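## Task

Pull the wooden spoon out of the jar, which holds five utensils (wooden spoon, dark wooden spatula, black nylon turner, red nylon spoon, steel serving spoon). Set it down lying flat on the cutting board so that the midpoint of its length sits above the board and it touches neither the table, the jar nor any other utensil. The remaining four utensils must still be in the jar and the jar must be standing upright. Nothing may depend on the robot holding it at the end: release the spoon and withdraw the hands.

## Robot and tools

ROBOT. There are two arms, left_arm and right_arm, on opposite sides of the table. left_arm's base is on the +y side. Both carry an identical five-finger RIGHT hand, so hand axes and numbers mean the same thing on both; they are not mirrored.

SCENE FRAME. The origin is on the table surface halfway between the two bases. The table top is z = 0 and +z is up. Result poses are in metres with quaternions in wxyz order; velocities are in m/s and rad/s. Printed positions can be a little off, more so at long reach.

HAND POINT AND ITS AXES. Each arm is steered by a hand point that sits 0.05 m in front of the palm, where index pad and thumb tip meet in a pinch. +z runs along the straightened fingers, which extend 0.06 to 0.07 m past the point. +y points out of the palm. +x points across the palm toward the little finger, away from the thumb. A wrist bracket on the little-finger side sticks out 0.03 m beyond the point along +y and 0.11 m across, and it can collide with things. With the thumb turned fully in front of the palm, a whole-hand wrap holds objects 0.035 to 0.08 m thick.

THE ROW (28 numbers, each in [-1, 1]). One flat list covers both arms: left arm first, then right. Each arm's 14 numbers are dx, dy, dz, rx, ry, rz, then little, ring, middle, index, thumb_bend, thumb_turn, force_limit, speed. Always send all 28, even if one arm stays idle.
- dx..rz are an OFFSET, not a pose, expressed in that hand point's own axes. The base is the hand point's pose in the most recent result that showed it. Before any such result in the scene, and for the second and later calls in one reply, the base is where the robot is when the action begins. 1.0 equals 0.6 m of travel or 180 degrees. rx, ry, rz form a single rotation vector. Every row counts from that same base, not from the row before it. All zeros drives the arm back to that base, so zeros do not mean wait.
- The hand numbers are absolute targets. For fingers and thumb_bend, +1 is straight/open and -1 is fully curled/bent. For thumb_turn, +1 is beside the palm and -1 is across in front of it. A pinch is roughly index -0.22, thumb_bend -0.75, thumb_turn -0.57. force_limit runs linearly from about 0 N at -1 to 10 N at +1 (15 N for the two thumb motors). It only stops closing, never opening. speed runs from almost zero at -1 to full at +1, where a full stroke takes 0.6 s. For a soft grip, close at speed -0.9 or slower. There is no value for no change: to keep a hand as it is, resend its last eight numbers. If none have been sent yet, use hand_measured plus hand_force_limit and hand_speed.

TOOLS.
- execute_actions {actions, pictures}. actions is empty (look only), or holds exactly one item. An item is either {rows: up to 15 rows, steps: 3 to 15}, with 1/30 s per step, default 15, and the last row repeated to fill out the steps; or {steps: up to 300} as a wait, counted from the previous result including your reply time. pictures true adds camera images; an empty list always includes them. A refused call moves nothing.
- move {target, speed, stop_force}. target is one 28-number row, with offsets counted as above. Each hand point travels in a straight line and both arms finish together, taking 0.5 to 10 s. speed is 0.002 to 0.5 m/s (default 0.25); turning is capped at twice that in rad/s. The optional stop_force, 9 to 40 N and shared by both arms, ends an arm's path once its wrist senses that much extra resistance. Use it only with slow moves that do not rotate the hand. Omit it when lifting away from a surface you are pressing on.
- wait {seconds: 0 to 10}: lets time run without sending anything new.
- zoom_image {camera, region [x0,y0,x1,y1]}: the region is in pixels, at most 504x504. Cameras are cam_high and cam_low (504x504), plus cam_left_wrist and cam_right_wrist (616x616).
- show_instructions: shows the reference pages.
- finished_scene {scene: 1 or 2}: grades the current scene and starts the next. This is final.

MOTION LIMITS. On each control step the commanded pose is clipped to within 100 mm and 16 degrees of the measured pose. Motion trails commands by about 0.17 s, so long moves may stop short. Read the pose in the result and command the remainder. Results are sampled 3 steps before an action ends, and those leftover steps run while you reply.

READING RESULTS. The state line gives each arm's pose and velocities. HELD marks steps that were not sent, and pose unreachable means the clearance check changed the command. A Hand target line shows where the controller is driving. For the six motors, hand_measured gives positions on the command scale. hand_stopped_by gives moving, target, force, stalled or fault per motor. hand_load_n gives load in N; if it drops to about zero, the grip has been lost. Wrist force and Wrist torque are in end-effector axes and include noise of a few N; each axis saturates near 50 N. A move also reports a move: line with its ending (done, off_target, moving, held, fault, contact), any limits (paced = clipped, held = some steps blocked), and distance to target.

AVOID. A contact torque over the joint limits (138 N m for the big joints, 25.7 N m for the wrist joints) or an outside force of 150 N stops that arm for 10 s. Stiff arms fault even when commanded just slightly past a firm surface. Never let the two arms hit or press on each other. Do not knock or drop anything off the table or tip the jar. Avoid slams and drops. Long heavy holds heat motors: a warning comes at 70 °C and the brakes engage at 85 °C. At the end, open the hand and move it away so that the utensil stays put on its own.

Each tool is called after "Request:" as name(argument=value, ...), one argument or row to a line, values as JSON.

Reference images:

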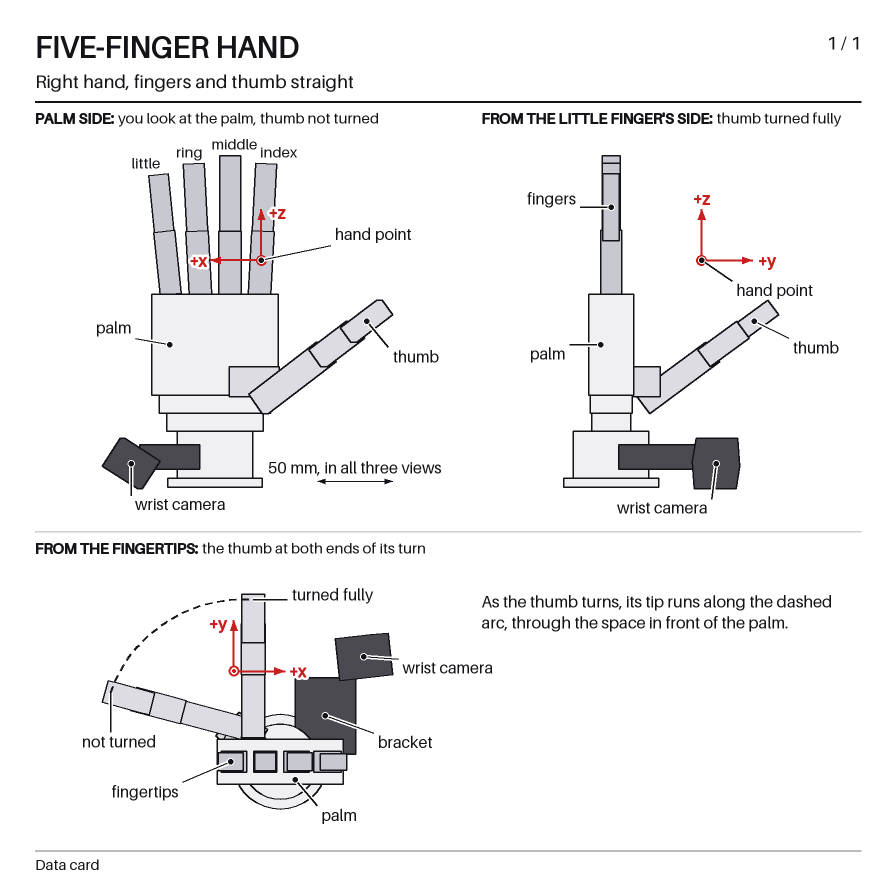

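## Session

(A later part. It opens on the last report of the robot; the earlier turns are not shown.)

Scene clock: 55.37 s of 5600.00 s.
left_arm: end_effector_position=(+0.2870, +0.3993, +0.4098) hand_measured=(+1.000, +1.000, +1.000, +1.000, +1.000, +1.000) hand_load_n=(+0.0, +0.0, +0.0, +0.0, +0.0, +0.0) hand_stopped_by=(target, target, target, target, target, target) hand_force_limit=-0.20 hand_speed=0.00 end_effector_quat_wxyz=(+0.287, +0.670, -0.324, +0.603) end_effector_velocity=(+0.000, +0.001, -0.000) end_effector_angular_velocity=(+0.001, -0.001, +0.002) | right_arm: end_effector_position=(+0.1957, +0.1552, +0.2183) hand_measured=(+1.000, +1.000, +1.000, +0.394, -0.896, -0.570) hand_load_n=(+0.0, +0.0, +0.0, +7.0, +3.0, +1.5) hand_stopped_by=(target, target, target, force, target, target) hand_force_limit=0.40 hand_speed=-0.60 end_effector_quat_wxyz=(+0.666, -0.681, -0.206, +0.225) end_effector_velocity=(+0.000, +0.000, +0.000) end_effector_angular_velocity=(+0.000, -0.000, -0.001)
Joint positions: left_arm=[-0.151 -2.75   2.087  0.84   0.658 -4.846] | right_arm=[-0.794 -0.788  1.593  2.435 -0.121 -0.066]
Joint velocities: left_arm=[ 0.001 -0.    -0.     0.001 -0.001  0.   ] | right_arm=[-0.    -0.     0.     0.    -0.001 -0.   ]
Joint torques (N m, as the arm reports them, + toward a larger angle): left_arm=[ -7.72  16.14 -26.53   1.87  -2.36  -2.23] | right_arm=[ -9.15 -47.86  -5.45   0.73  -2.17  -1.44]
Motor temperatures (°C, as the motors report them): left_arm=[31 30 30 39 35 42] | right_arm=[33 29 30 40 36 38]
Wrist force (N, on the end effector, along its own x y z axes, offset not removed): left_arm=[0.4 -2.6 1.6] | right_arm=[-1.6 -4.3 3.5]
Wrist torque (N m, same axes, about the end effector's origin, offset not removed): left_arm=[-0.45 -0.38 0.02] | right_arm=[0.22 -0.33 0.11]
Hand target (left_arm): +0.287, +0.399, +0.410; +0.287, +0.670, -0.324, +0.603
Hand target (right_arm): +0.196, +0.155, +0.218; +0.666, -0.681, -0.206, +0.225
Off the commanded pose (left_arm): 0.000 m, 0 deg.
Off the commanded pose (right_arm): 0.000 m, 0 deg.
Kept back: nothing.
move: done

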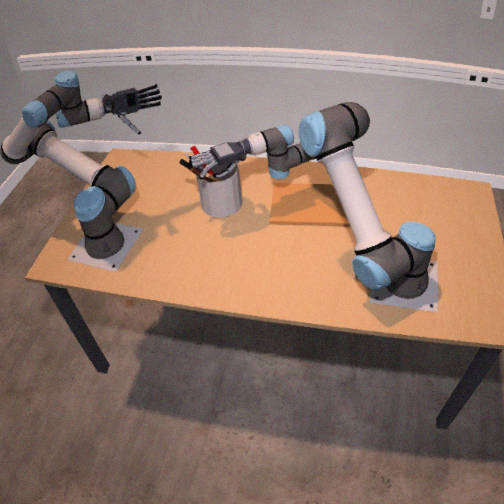

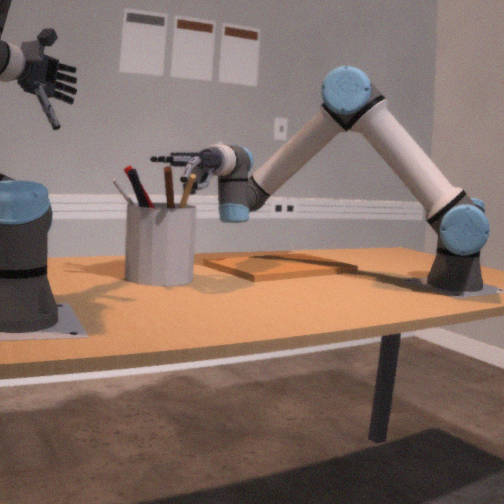

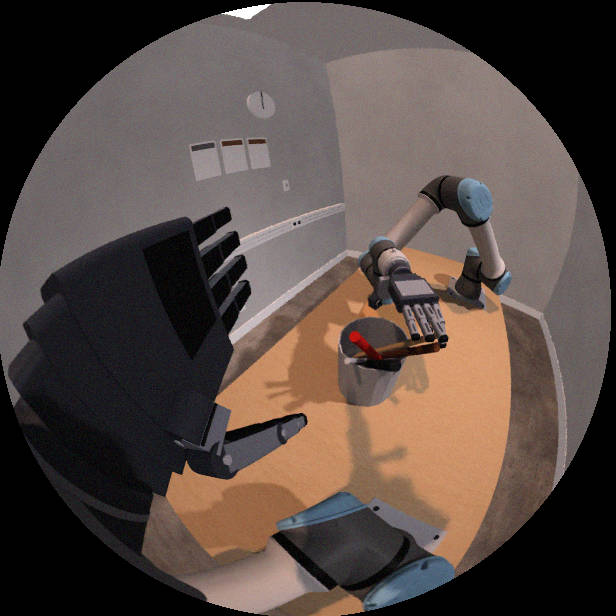

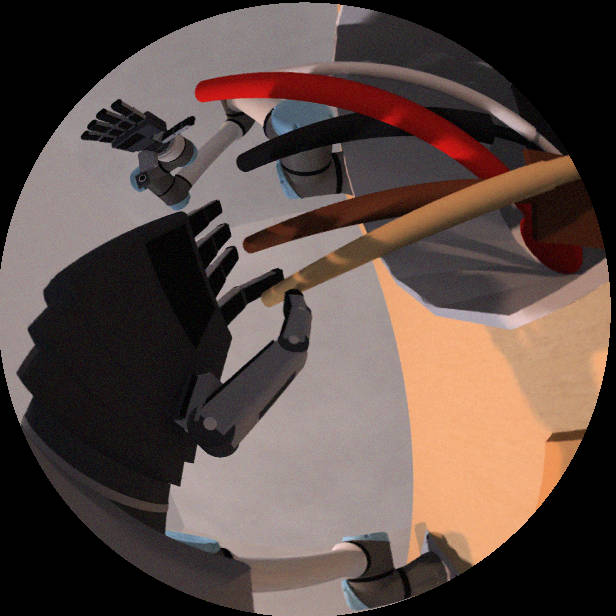

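Request:
move(
  target=[0,0,0,0,0,0,1,1,1,1,1,1,-0.2,0,0,0,0.02,0,0,0,1,1,1,-0.6,-0.75,-0.57,0.8,-0.5],
  speed=0.02,
)

Request:
zoom_image(
  camera="cam_right_wrist",
  region=[158, 158, 458, 458],
)

Scene clock: 56.53 s of 5600.00 s.
left_arm: end_effector_position=(+0.2870, +0.3993, +0.4098) hand_measured=(+1.000, +1.000, +1.000, +1.000, +1.000, +1.000) hand_load_n=(+0.0, +0.0, +0.0, +0.0, +0.0, +0.0) hand_stopped_by=(target, target, target, target, target, target) hand_force_limit=-0.20 hand_speed=0.00 end_effector_quat_wxyz=(+0.287, +0.670, -0.324, +0.603) end_effector_velocity=(+0.000, -0.000, +0.000) end_effector_angular_velocity=(+0.000, -0.000, +0.001) | right_arm: end_effector_position=(+0.1890, +0.1646, +0.2182) hand_measured=(+1.000, +1.000, +1.000, +0.374, -0.758, -0.570) hand_load_n=(+0.0, +0.0, +0.0, +4.0, -2.0, +1.0) hand_stopped_by=(target, target, target, force, stalled, target) hand_force_limit=0.80 hand_speed=-0.50 end_effector_quat_wxyz=(+0.666, -0.681, -0.206, +0.225) end_effector_velocity=(-0.001, +0.002, +0.000) end_effector_angular_velocity=(+0.001, -0.001, -0.001)
Joint positions: left_arm=[-0.151 -2.75   2.087  0.84   0.658 -4.846] | right_arm=[-0.774 -0.779  1.574  2.432 -0.14  -0.052]
Joint velocities: left_arm=[ 0.001  0.002  0.    -0.002 -0.     0.   ] | right_arm=[ 0.005  0.003 -0.006 -0.003 -0.005  0.005]
Joint torques (N m, as the arm reports them, + toward a larger angle): left_arm=[ -7.93  15.91 -26.44   1.9   -2.28  -2.15] | right_arm=[ 16.29 -33.07 -23.71  -2.96  -1.68   2.08]
Motor temperatures (°C, as the motors report them): left_arm=[31 30 30 39 35 42] | right_arm=[33 29 30 40 36 38]
Wrist force (N, on the end effector, along its own x y z axes, offset not removed): left_arm=[0.5 -1.4 1.3] | right_arm=[1.5 -4.6 0.0]
Wrist torque (N m, same axes, about the end effector's origin, offset not removed): left_arm=[-0.25 -0.36 0.05] | right_arm=[0.15 -0.31 0.13]
Hand target (left_arm): +0.287, +0.399, +0.410; +0.287, +0.670, -0.324, +0.603
Hand target (right_arm): +0.189, +0.165, +0.218; +0.666, -0.681, -0.206, +0.225
Off the commanded pose (left_arm): 0.000 m, 0 deg.
Off the commanded pose (right_arm): 0.000 m, 0 deg.
Kept back: nothing.
move: done

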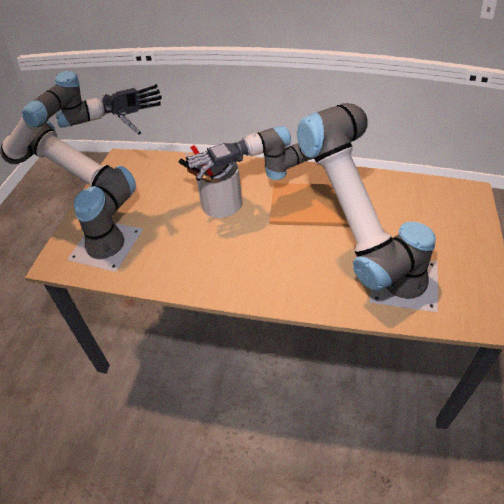

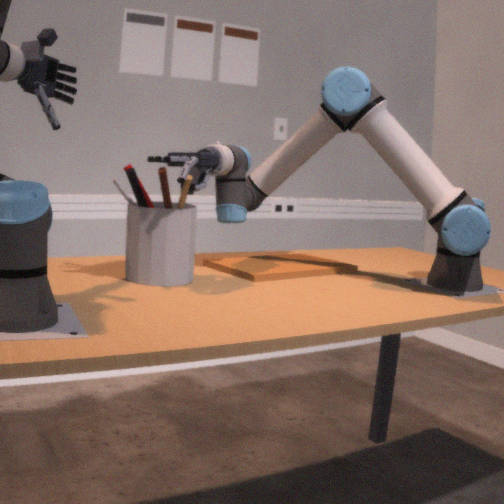

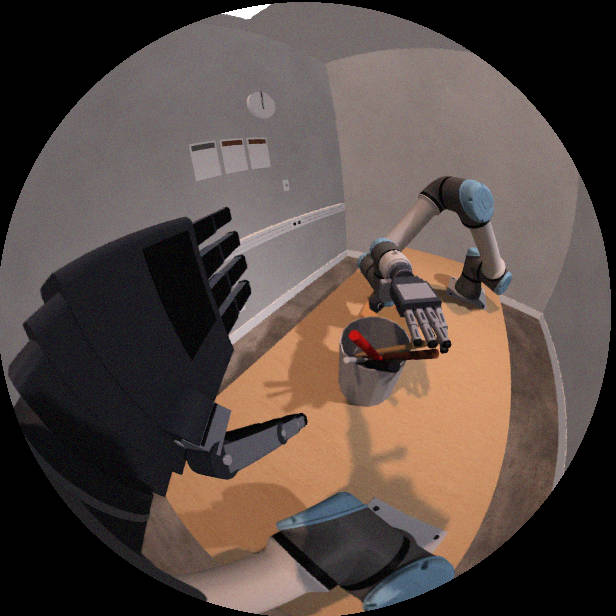

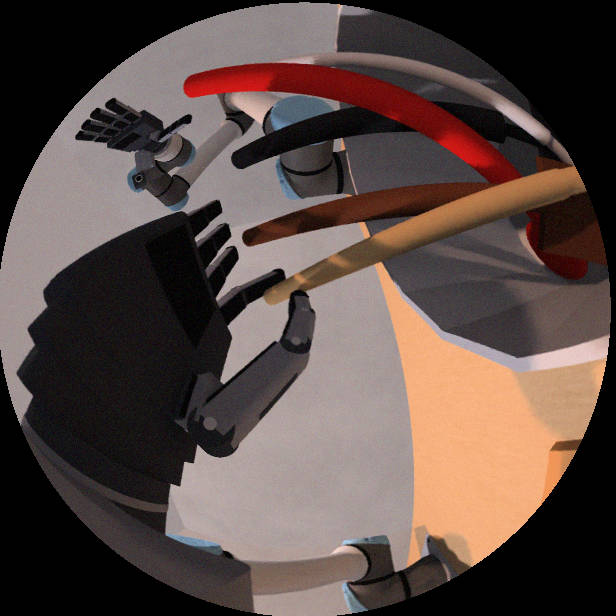

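Region (158, 158, 458, 458) of cam_right_wrist's 616x616 image, scaled by 1.680, with more detail than that image has.

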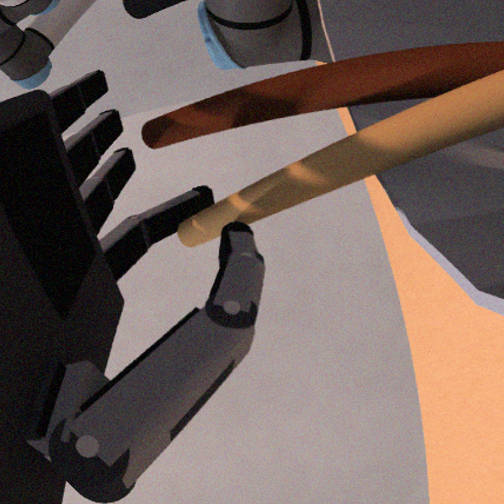

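Request:
move(
  target=[0,0,0,0,0,0,1,1,1,1,1,1,-0.2,0,0,-0.05,0,0,0,0,1,1,1,-0.6,-0.75,-0.57,0.8,-0.5],
  speed=0.02,
)

Request:
zoom_image(
  camera="cam_right_wrist",
  region=[158, 158, 458, 458],
)

Request:
zoom_image(
  camera="cam_low",
  region=[110, 110, 230, 230],
)

Scene clock: 58.60 s of 5600.00 s.
left_arm: end_effector_position=(+0.2870, +0.3993, +0.4098) hand_measured=(+1.000, +1.000, +1.000, +1.000, +1.000, +1.000) hand_load_n=(+0.0, +0.0, +0.0, +0.0, +0.0, +0.0) hand_stopped_by=(target, target, target, target, target, target) hand_force_limit=-0.20 hand_speed=0.00 end_effector_quat_wxyz=(+0.287, +0.670, -0.324, +0.603) end_effector_velocity=(-0.001, -0.001, -0.000) end_effector_angular_velocity=(+0.002, +0.000, -0.002) | right_arm: end_effector_position=(+0.1895, +0.1655, +0.2478) hand_measured=(+1.000, +1.000, +1.000, +0.374, -0.756, -0.570) hand_load_n=(+0.0, +0.0, +0.0, +0.0, +0.0, +0.0) hand_stopped_by=(target, target, target, force, stalled, target) hand_force_limit=0.80 hand_speed=-0.50 end_effector_quat_wxyz=(+0.666, -0.681, -0.206, +0.225) end_effector_velocity=(+0.001, +0.000, +0.003) end_effector_angular_velocity=(+0.001, -0.002, -0.000)
Joint positions: left_arm=[-0.151 -2.75   2.087  0.84   0.658 -4.846] | right_arm=[-0.773 -0.825  1.564  2.487 -0.141 -0.051]
Joint velocities: left_arm=[-0.001  0.001  0.     0.001  0.001 -0.001] | right_arm=[-0.001 -0.005  0.     0.009  0.    -0.006]
Joint torques (N m, as the arm reports them, + toward a larger angle): left_arm=[ -7.39  16.56 -26.81   1.96  -2.25  -2.17] | right_arm=[-13.13 -51.78 -25.5    2.33   2.16  -2.11]
Motor temperatures (°C, as the motors report them): left_arm=[31 30 30 39 35 42] | right_arm=[33 29 30 40 36 38]
Wrist force (N, on the end effector, along its own x y z axes, offset not removed): left_arm=[-0.7 -1.1 0.4] | right_arm=[0.7 3.0 2.4]
Wrist torque (N m, same axes, about the end effector's origin, offset not removed): left_arm=[-0.14 -0.09 0.01] | right_arm=[0.42 -0.25 0.04]
Hand target (left_arm): +0.287, +0.399, +0.410; +0.287, +0.670, -0.324, +0.603
Hand target (right_arm): +0.190, +0.165, +0.248; +0.666, -0.681, -0.206, +0.225
Off the commanded pose (left_arm): 0.000 m, 0 deg.
Off the commanded pose (right_arm): 0.000 m, 0 deg.
Kept back: nothing.
move: done

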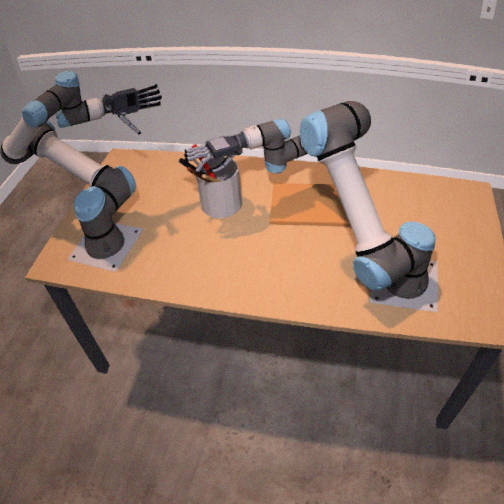

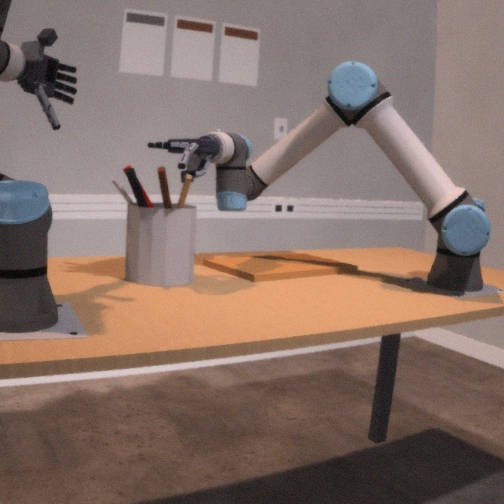

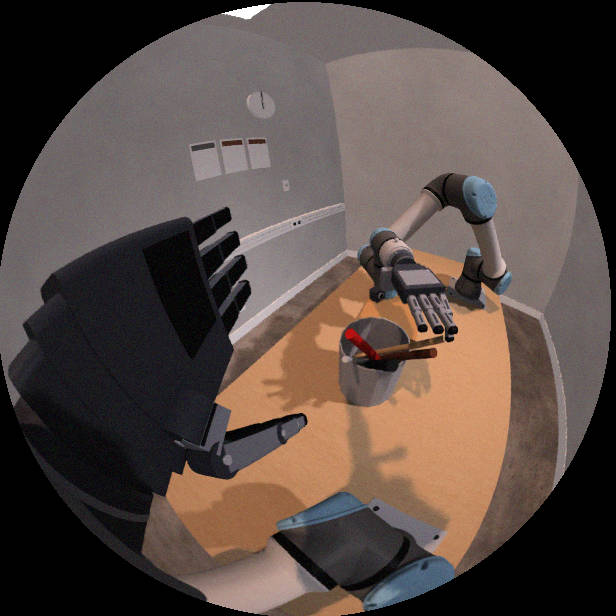

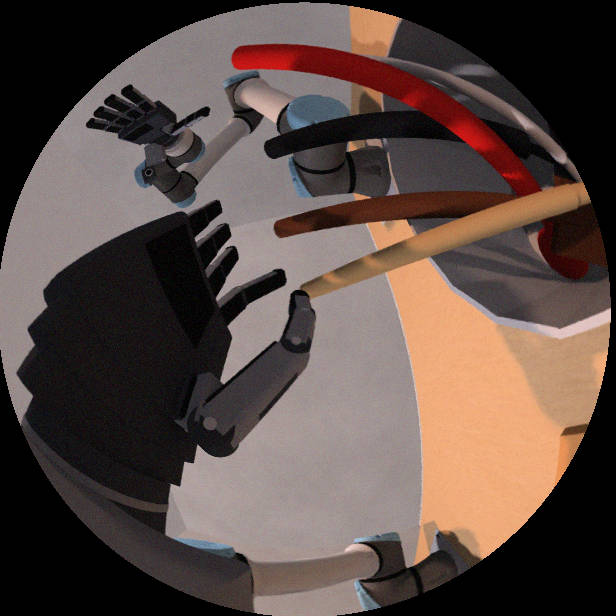

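Region (158, 158, 458, 458) of cam_right_wrist's 616x616 image, scaled by 1.680, with more detail than that image has.

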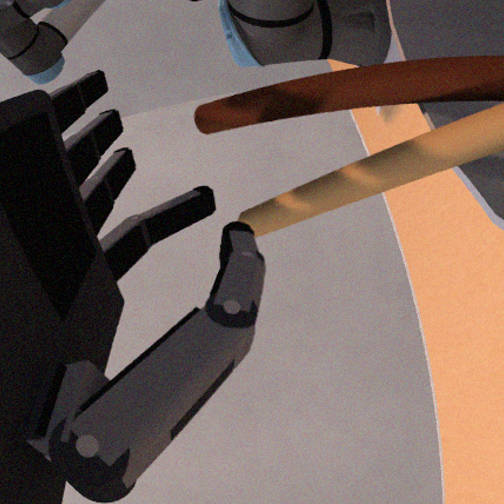

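Region (110, 110, 230, 230) of cam_low's 504x504 image, scaled by 4.200, with more detail than that image has.

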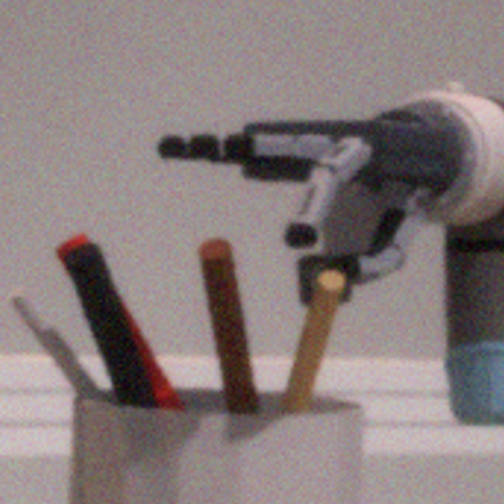

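Request:
move(
  target=[0,0,0,0,0,0,1,1,1,1,1,1,-0.2,0,-0.025,-0.01,-0.02,0,0,0,1,1,0.6,0.6,-0.6,-0.85,0.6,0],
  speed=0.02,
)

Request:
move(
  target=[0,0,0,0,0,0,1,1,1,1,1,1,-0.2,0,0,0.06,0,0,0,0,1,1,0.6,0.6,-0.6,-0.85,0.6,0],
  speed=0.02,
)

Request:
zoom_image(
  camera="cam_right_wrist",
  region=[158, 158, 458, 458],
)

Request:
zoom_image(
  camera="cam_low",
  region=[110, 110, 230, 230],
)

Request:
zoom_image(
  camera="cam_high",
  region=[160, 120, 280, 220],
)

Scene clock: 60.57 s of 5600.00 s.
left_arm: end_effector_position=(+0.2870, +0.3993, +0.4098) hand_measured=(+1.000, +1.000, +1.000, +1.000, +1.000, +1.000) hand_load_n=(+0.0, +0.0, +0.0, +0.0, +0.0, +0.0) hand_stopped_by=(target, target, target, target, target, target) hand_force_limit=-0.20 hand_speed=0.00 end_effector_quat_wxyz=(+0.287, +0.670, -0.324, +0.603) end_effector_velocity=(-0.000, -0.001, +0.000) end_effector_angular_velocity=(-0.002, +0.001, -0.000) | right_arm: end_effector_position=(+0.1844, +0.1475, +0.2543) hand_measured=(+1.000, +1.000, +0.600, +0.600, -0.600, -0.850) hand_load_n=(+0.0, +0.0, +0.0, +0.0, +0.0, +0.0) hand_stopped_by=(target, target, target, target, target, target) hand_force_limit=0.60 hand_speed=0.00 end_effector_quat_wxyz=(+0.666, -0.681, -0.206, +0.225) end_effector_velocity=(-0.001, -0.003, +0.001) end_effector_angular_velocity=(+0.001, -0.002, -0.000)
Joint positions: left_arm=[-0.151 -2.75   2.087  0.84   0.658 -4.846] | right_arm=[-0.79  -0.869  1.628  2.477 -0.124 -0.061]
Joint velocities: left_arm=[-0.001  0.    -0.    -0.002 -0.001 -0.001] | right_arm=[-0.003 -0.007  0.01   0.     0.002 -0.006]
Joint torques (N m, as the arm reports them, + toward a larger angle): left_arm=[ -7.52  16.61 -26.63   1.88  -2.27  -2.06] | right_arm=[-11.55 -50.52  -9.43  -0.28   1.81  -2.45]
Motor temperatures (°C, as the motors report them): left_arm=[31 30 30 39 35 42] | right_arm=[33 29 30 40 36 38]
Wrist force (N, on the end effector, along its own x y z axes, offset not removed): left_arm=[-0.1 -0.5 0.4] | right_arm=[1.3 3.1 1.4]
Wrist torque (N m, same axes, about the end effector's origin, offset not removed): left_arm=[-0.12 -0.19 0.02] | right_arm=[0.64 -0.43 0.16]
Hand target (left_arm): +0.287, +0.399, +0.410; +0.287, +0.670, -0.324, +0.603
Hand target (right_arm): +0.184, +0.147, +0.254; +0.666, -0.681, -0.206, +0.225
Off the commanded pose (left_arm): 0.000 m, 0 deg.
Off the commanded pose (right_arm): 0.000 m, 0 deg.
Kept back: nothing.
move: done

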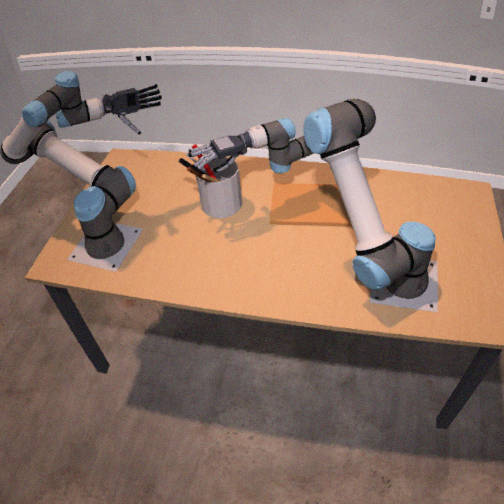

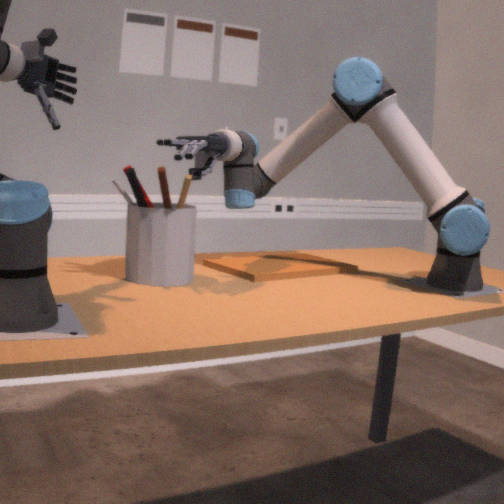

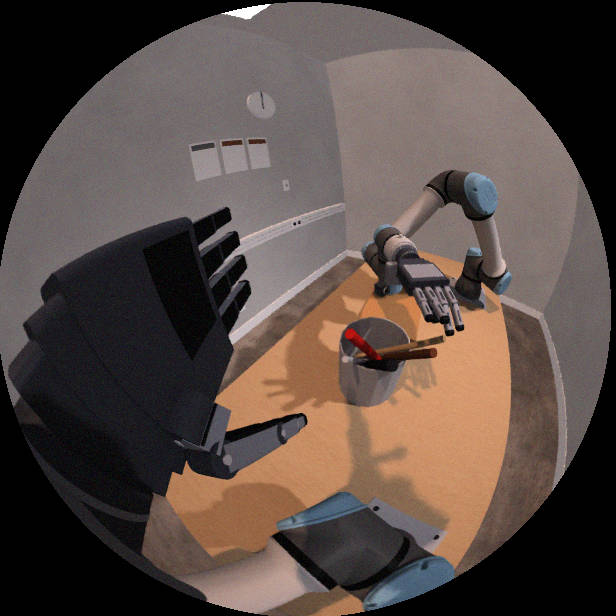

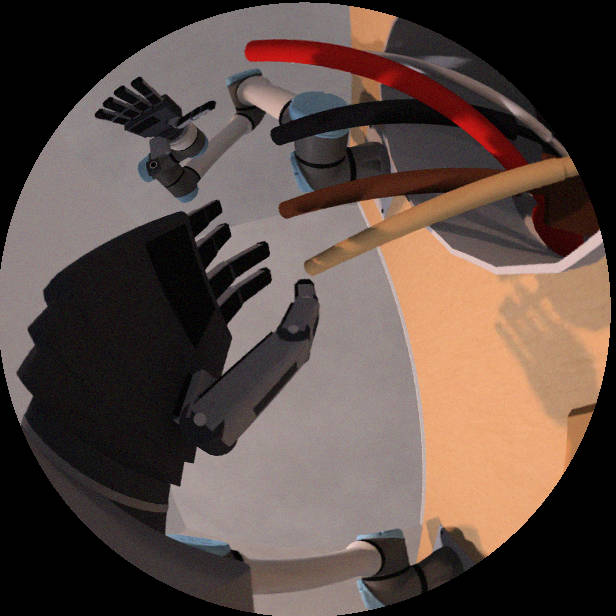

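Scene clock: 62.70 s of 5600.00 s.
left_arm: end_effector_position=(+0.2870, +0.3993, +0.4098) hand_measured=(+1.000, +1.000, +1.000, +1.000, +1.000, +1.000) hand_load_n=(+0.0, +0.0, +0.0, +0.0, +0.0, +0.0) hand_stopped_by=(target, target, target, target, target, target) hand_force_limit=-0.20 hand_speed=0.00 end_effector_quat_wxyz=(+0.287, +0.670, -0.324, +0.603) end_effector_velocity=(-0.000, -0.000, -0.000) end_effector_angular_velocity=(+0.001, +0.000, -0.000) | right_arm: end_effector_position=(+0.1837, +0.1465, +0.2186) hand_measured=(+1.000, +1.000, +0.600, +0.600, -0.600, -0.850) hand_load_n=(+0.0, +0.0, +0.0, +0.0, +0.0, +0.0) hand_stopped_by=(target, target, target, target, target, target) hand_force_limit=0.60 hand_speed=0.00 end_effector_quat_wxyz=(+0.666, -0.681, -0.206, +0.225) end_effector_velocity=(-0.000, -0.000, -0.003) end_effector_angular_velocity=(-0.002, +0.003, -0.001)
Joint positions: left_arm=[-0.151 -2.75   2.087  0.84   0.658 -4.846] | right_arm=[-0.791 -0.811  1.64   2.408 -0.124 -0.063]
Joint velocities: left_arm=[-0.     0.001  0.    -0.     0.    -0.   ] | right_arm=[-0.     0.006  0.    -0.01  -0.001  0.007]
Joint torques (N m, as the arm reports them, + toward a larger angle): left_arm=[ -6.98  16.37 -26.32   1.98  -2.35  -2.14] | right_arm=[-12.95 -33.12 -14.87  -2.71   2.23   3.07]
Motor temperatures (°C, as the motors report them): left_arm=[31 30 30 39 35 42] | right_arm=[33 29 30 40 36 38]
Wrist force (N, on the end effector, along its own x y z axes, offset not removed): left_arm=[-0.5 -0.6 1.4] | right_arm=[0.9 2.7 3.0]
Wrist torque (N m, same axes, about the end effector's origin, offset not removed): left_arm=[-0.11 -0.23 0.00] | right_arm=[0.39 -0.36 0.03]
Hand target (left_arm): +0.287, +0.399, +0.410; +0.287, +0.670, -0.324, +0.603
Hand target (right_arm): +0.184, +0.146, +0.218; +0.666, -0.681, -0.206, +0.225
Off the commanded pose (left_arm): 0.000 m, 0 deg.
Off the commanded pose (right_arm): 0.000 m, 0 deg.
Kept back: nothing.
move: done

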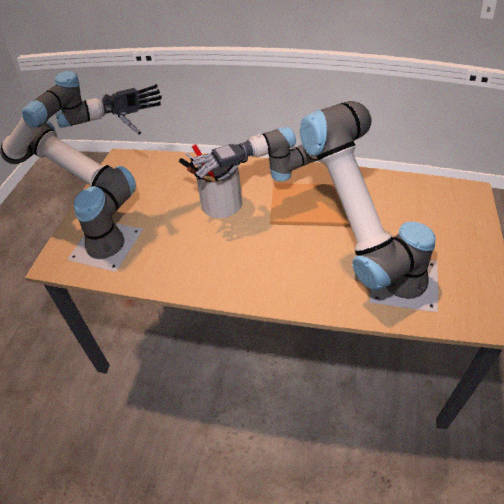

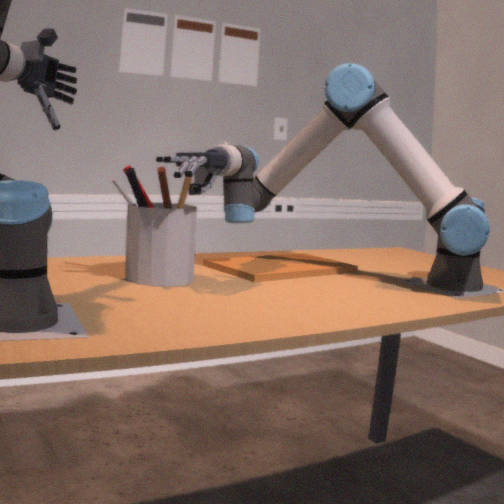

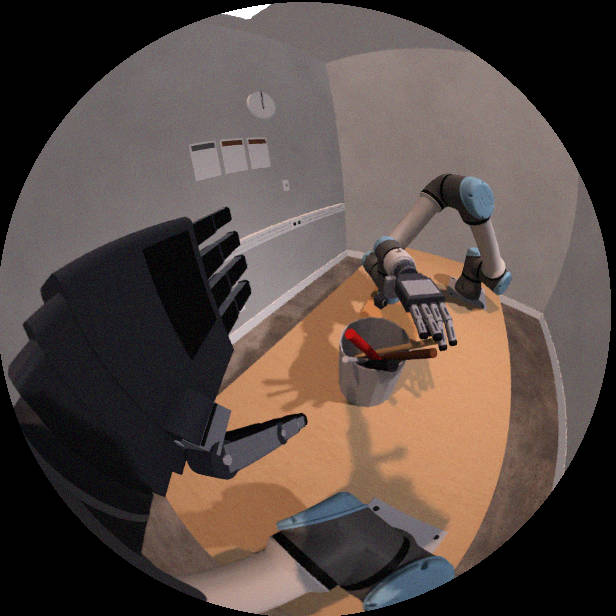

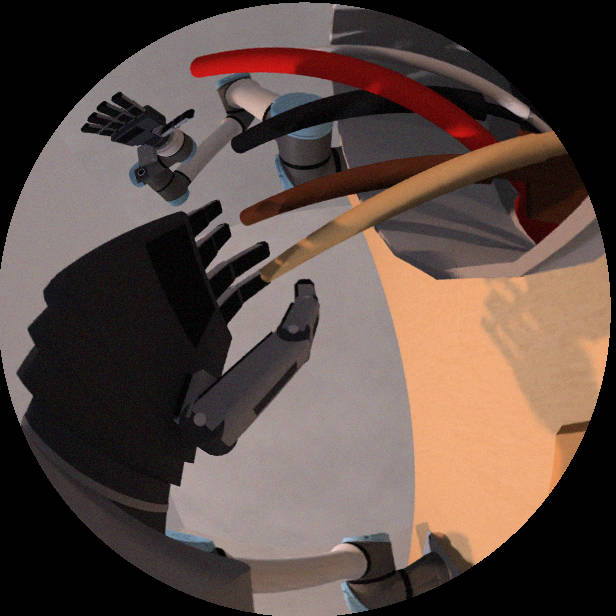

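Region (158, 158, 458, 458) of cam_right_wrist's 616x616 image, scaled by 1.680, with more detail than that image has.

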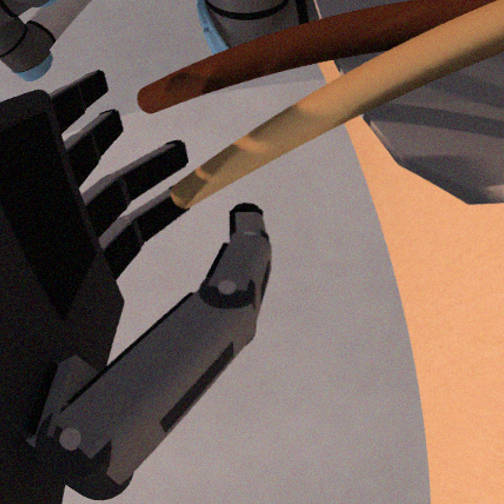

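Region (110, 110, 230, 230) of cam_low's 504x504 image, scaled by 4.200, with more detail than that image has.

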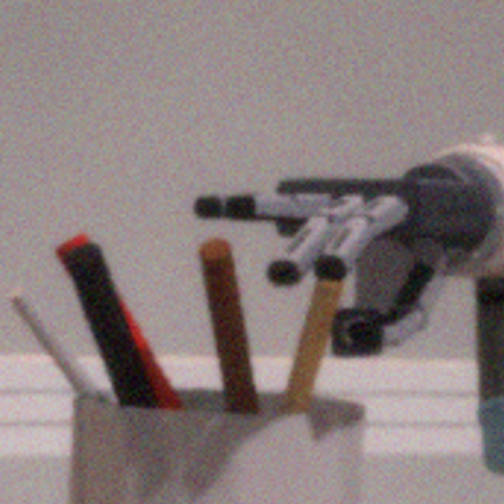

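Region (160, 120, 280, 220) of cam_high's 504x504 image, scaled by 4.200, with more detail than that image has.

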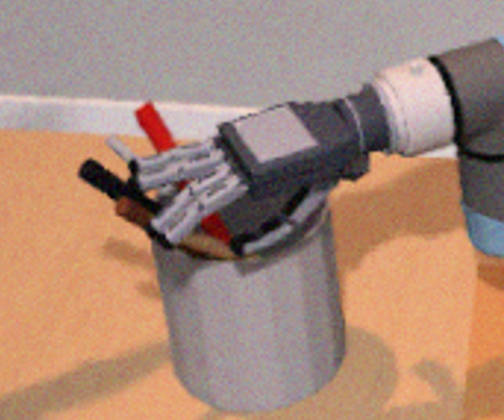

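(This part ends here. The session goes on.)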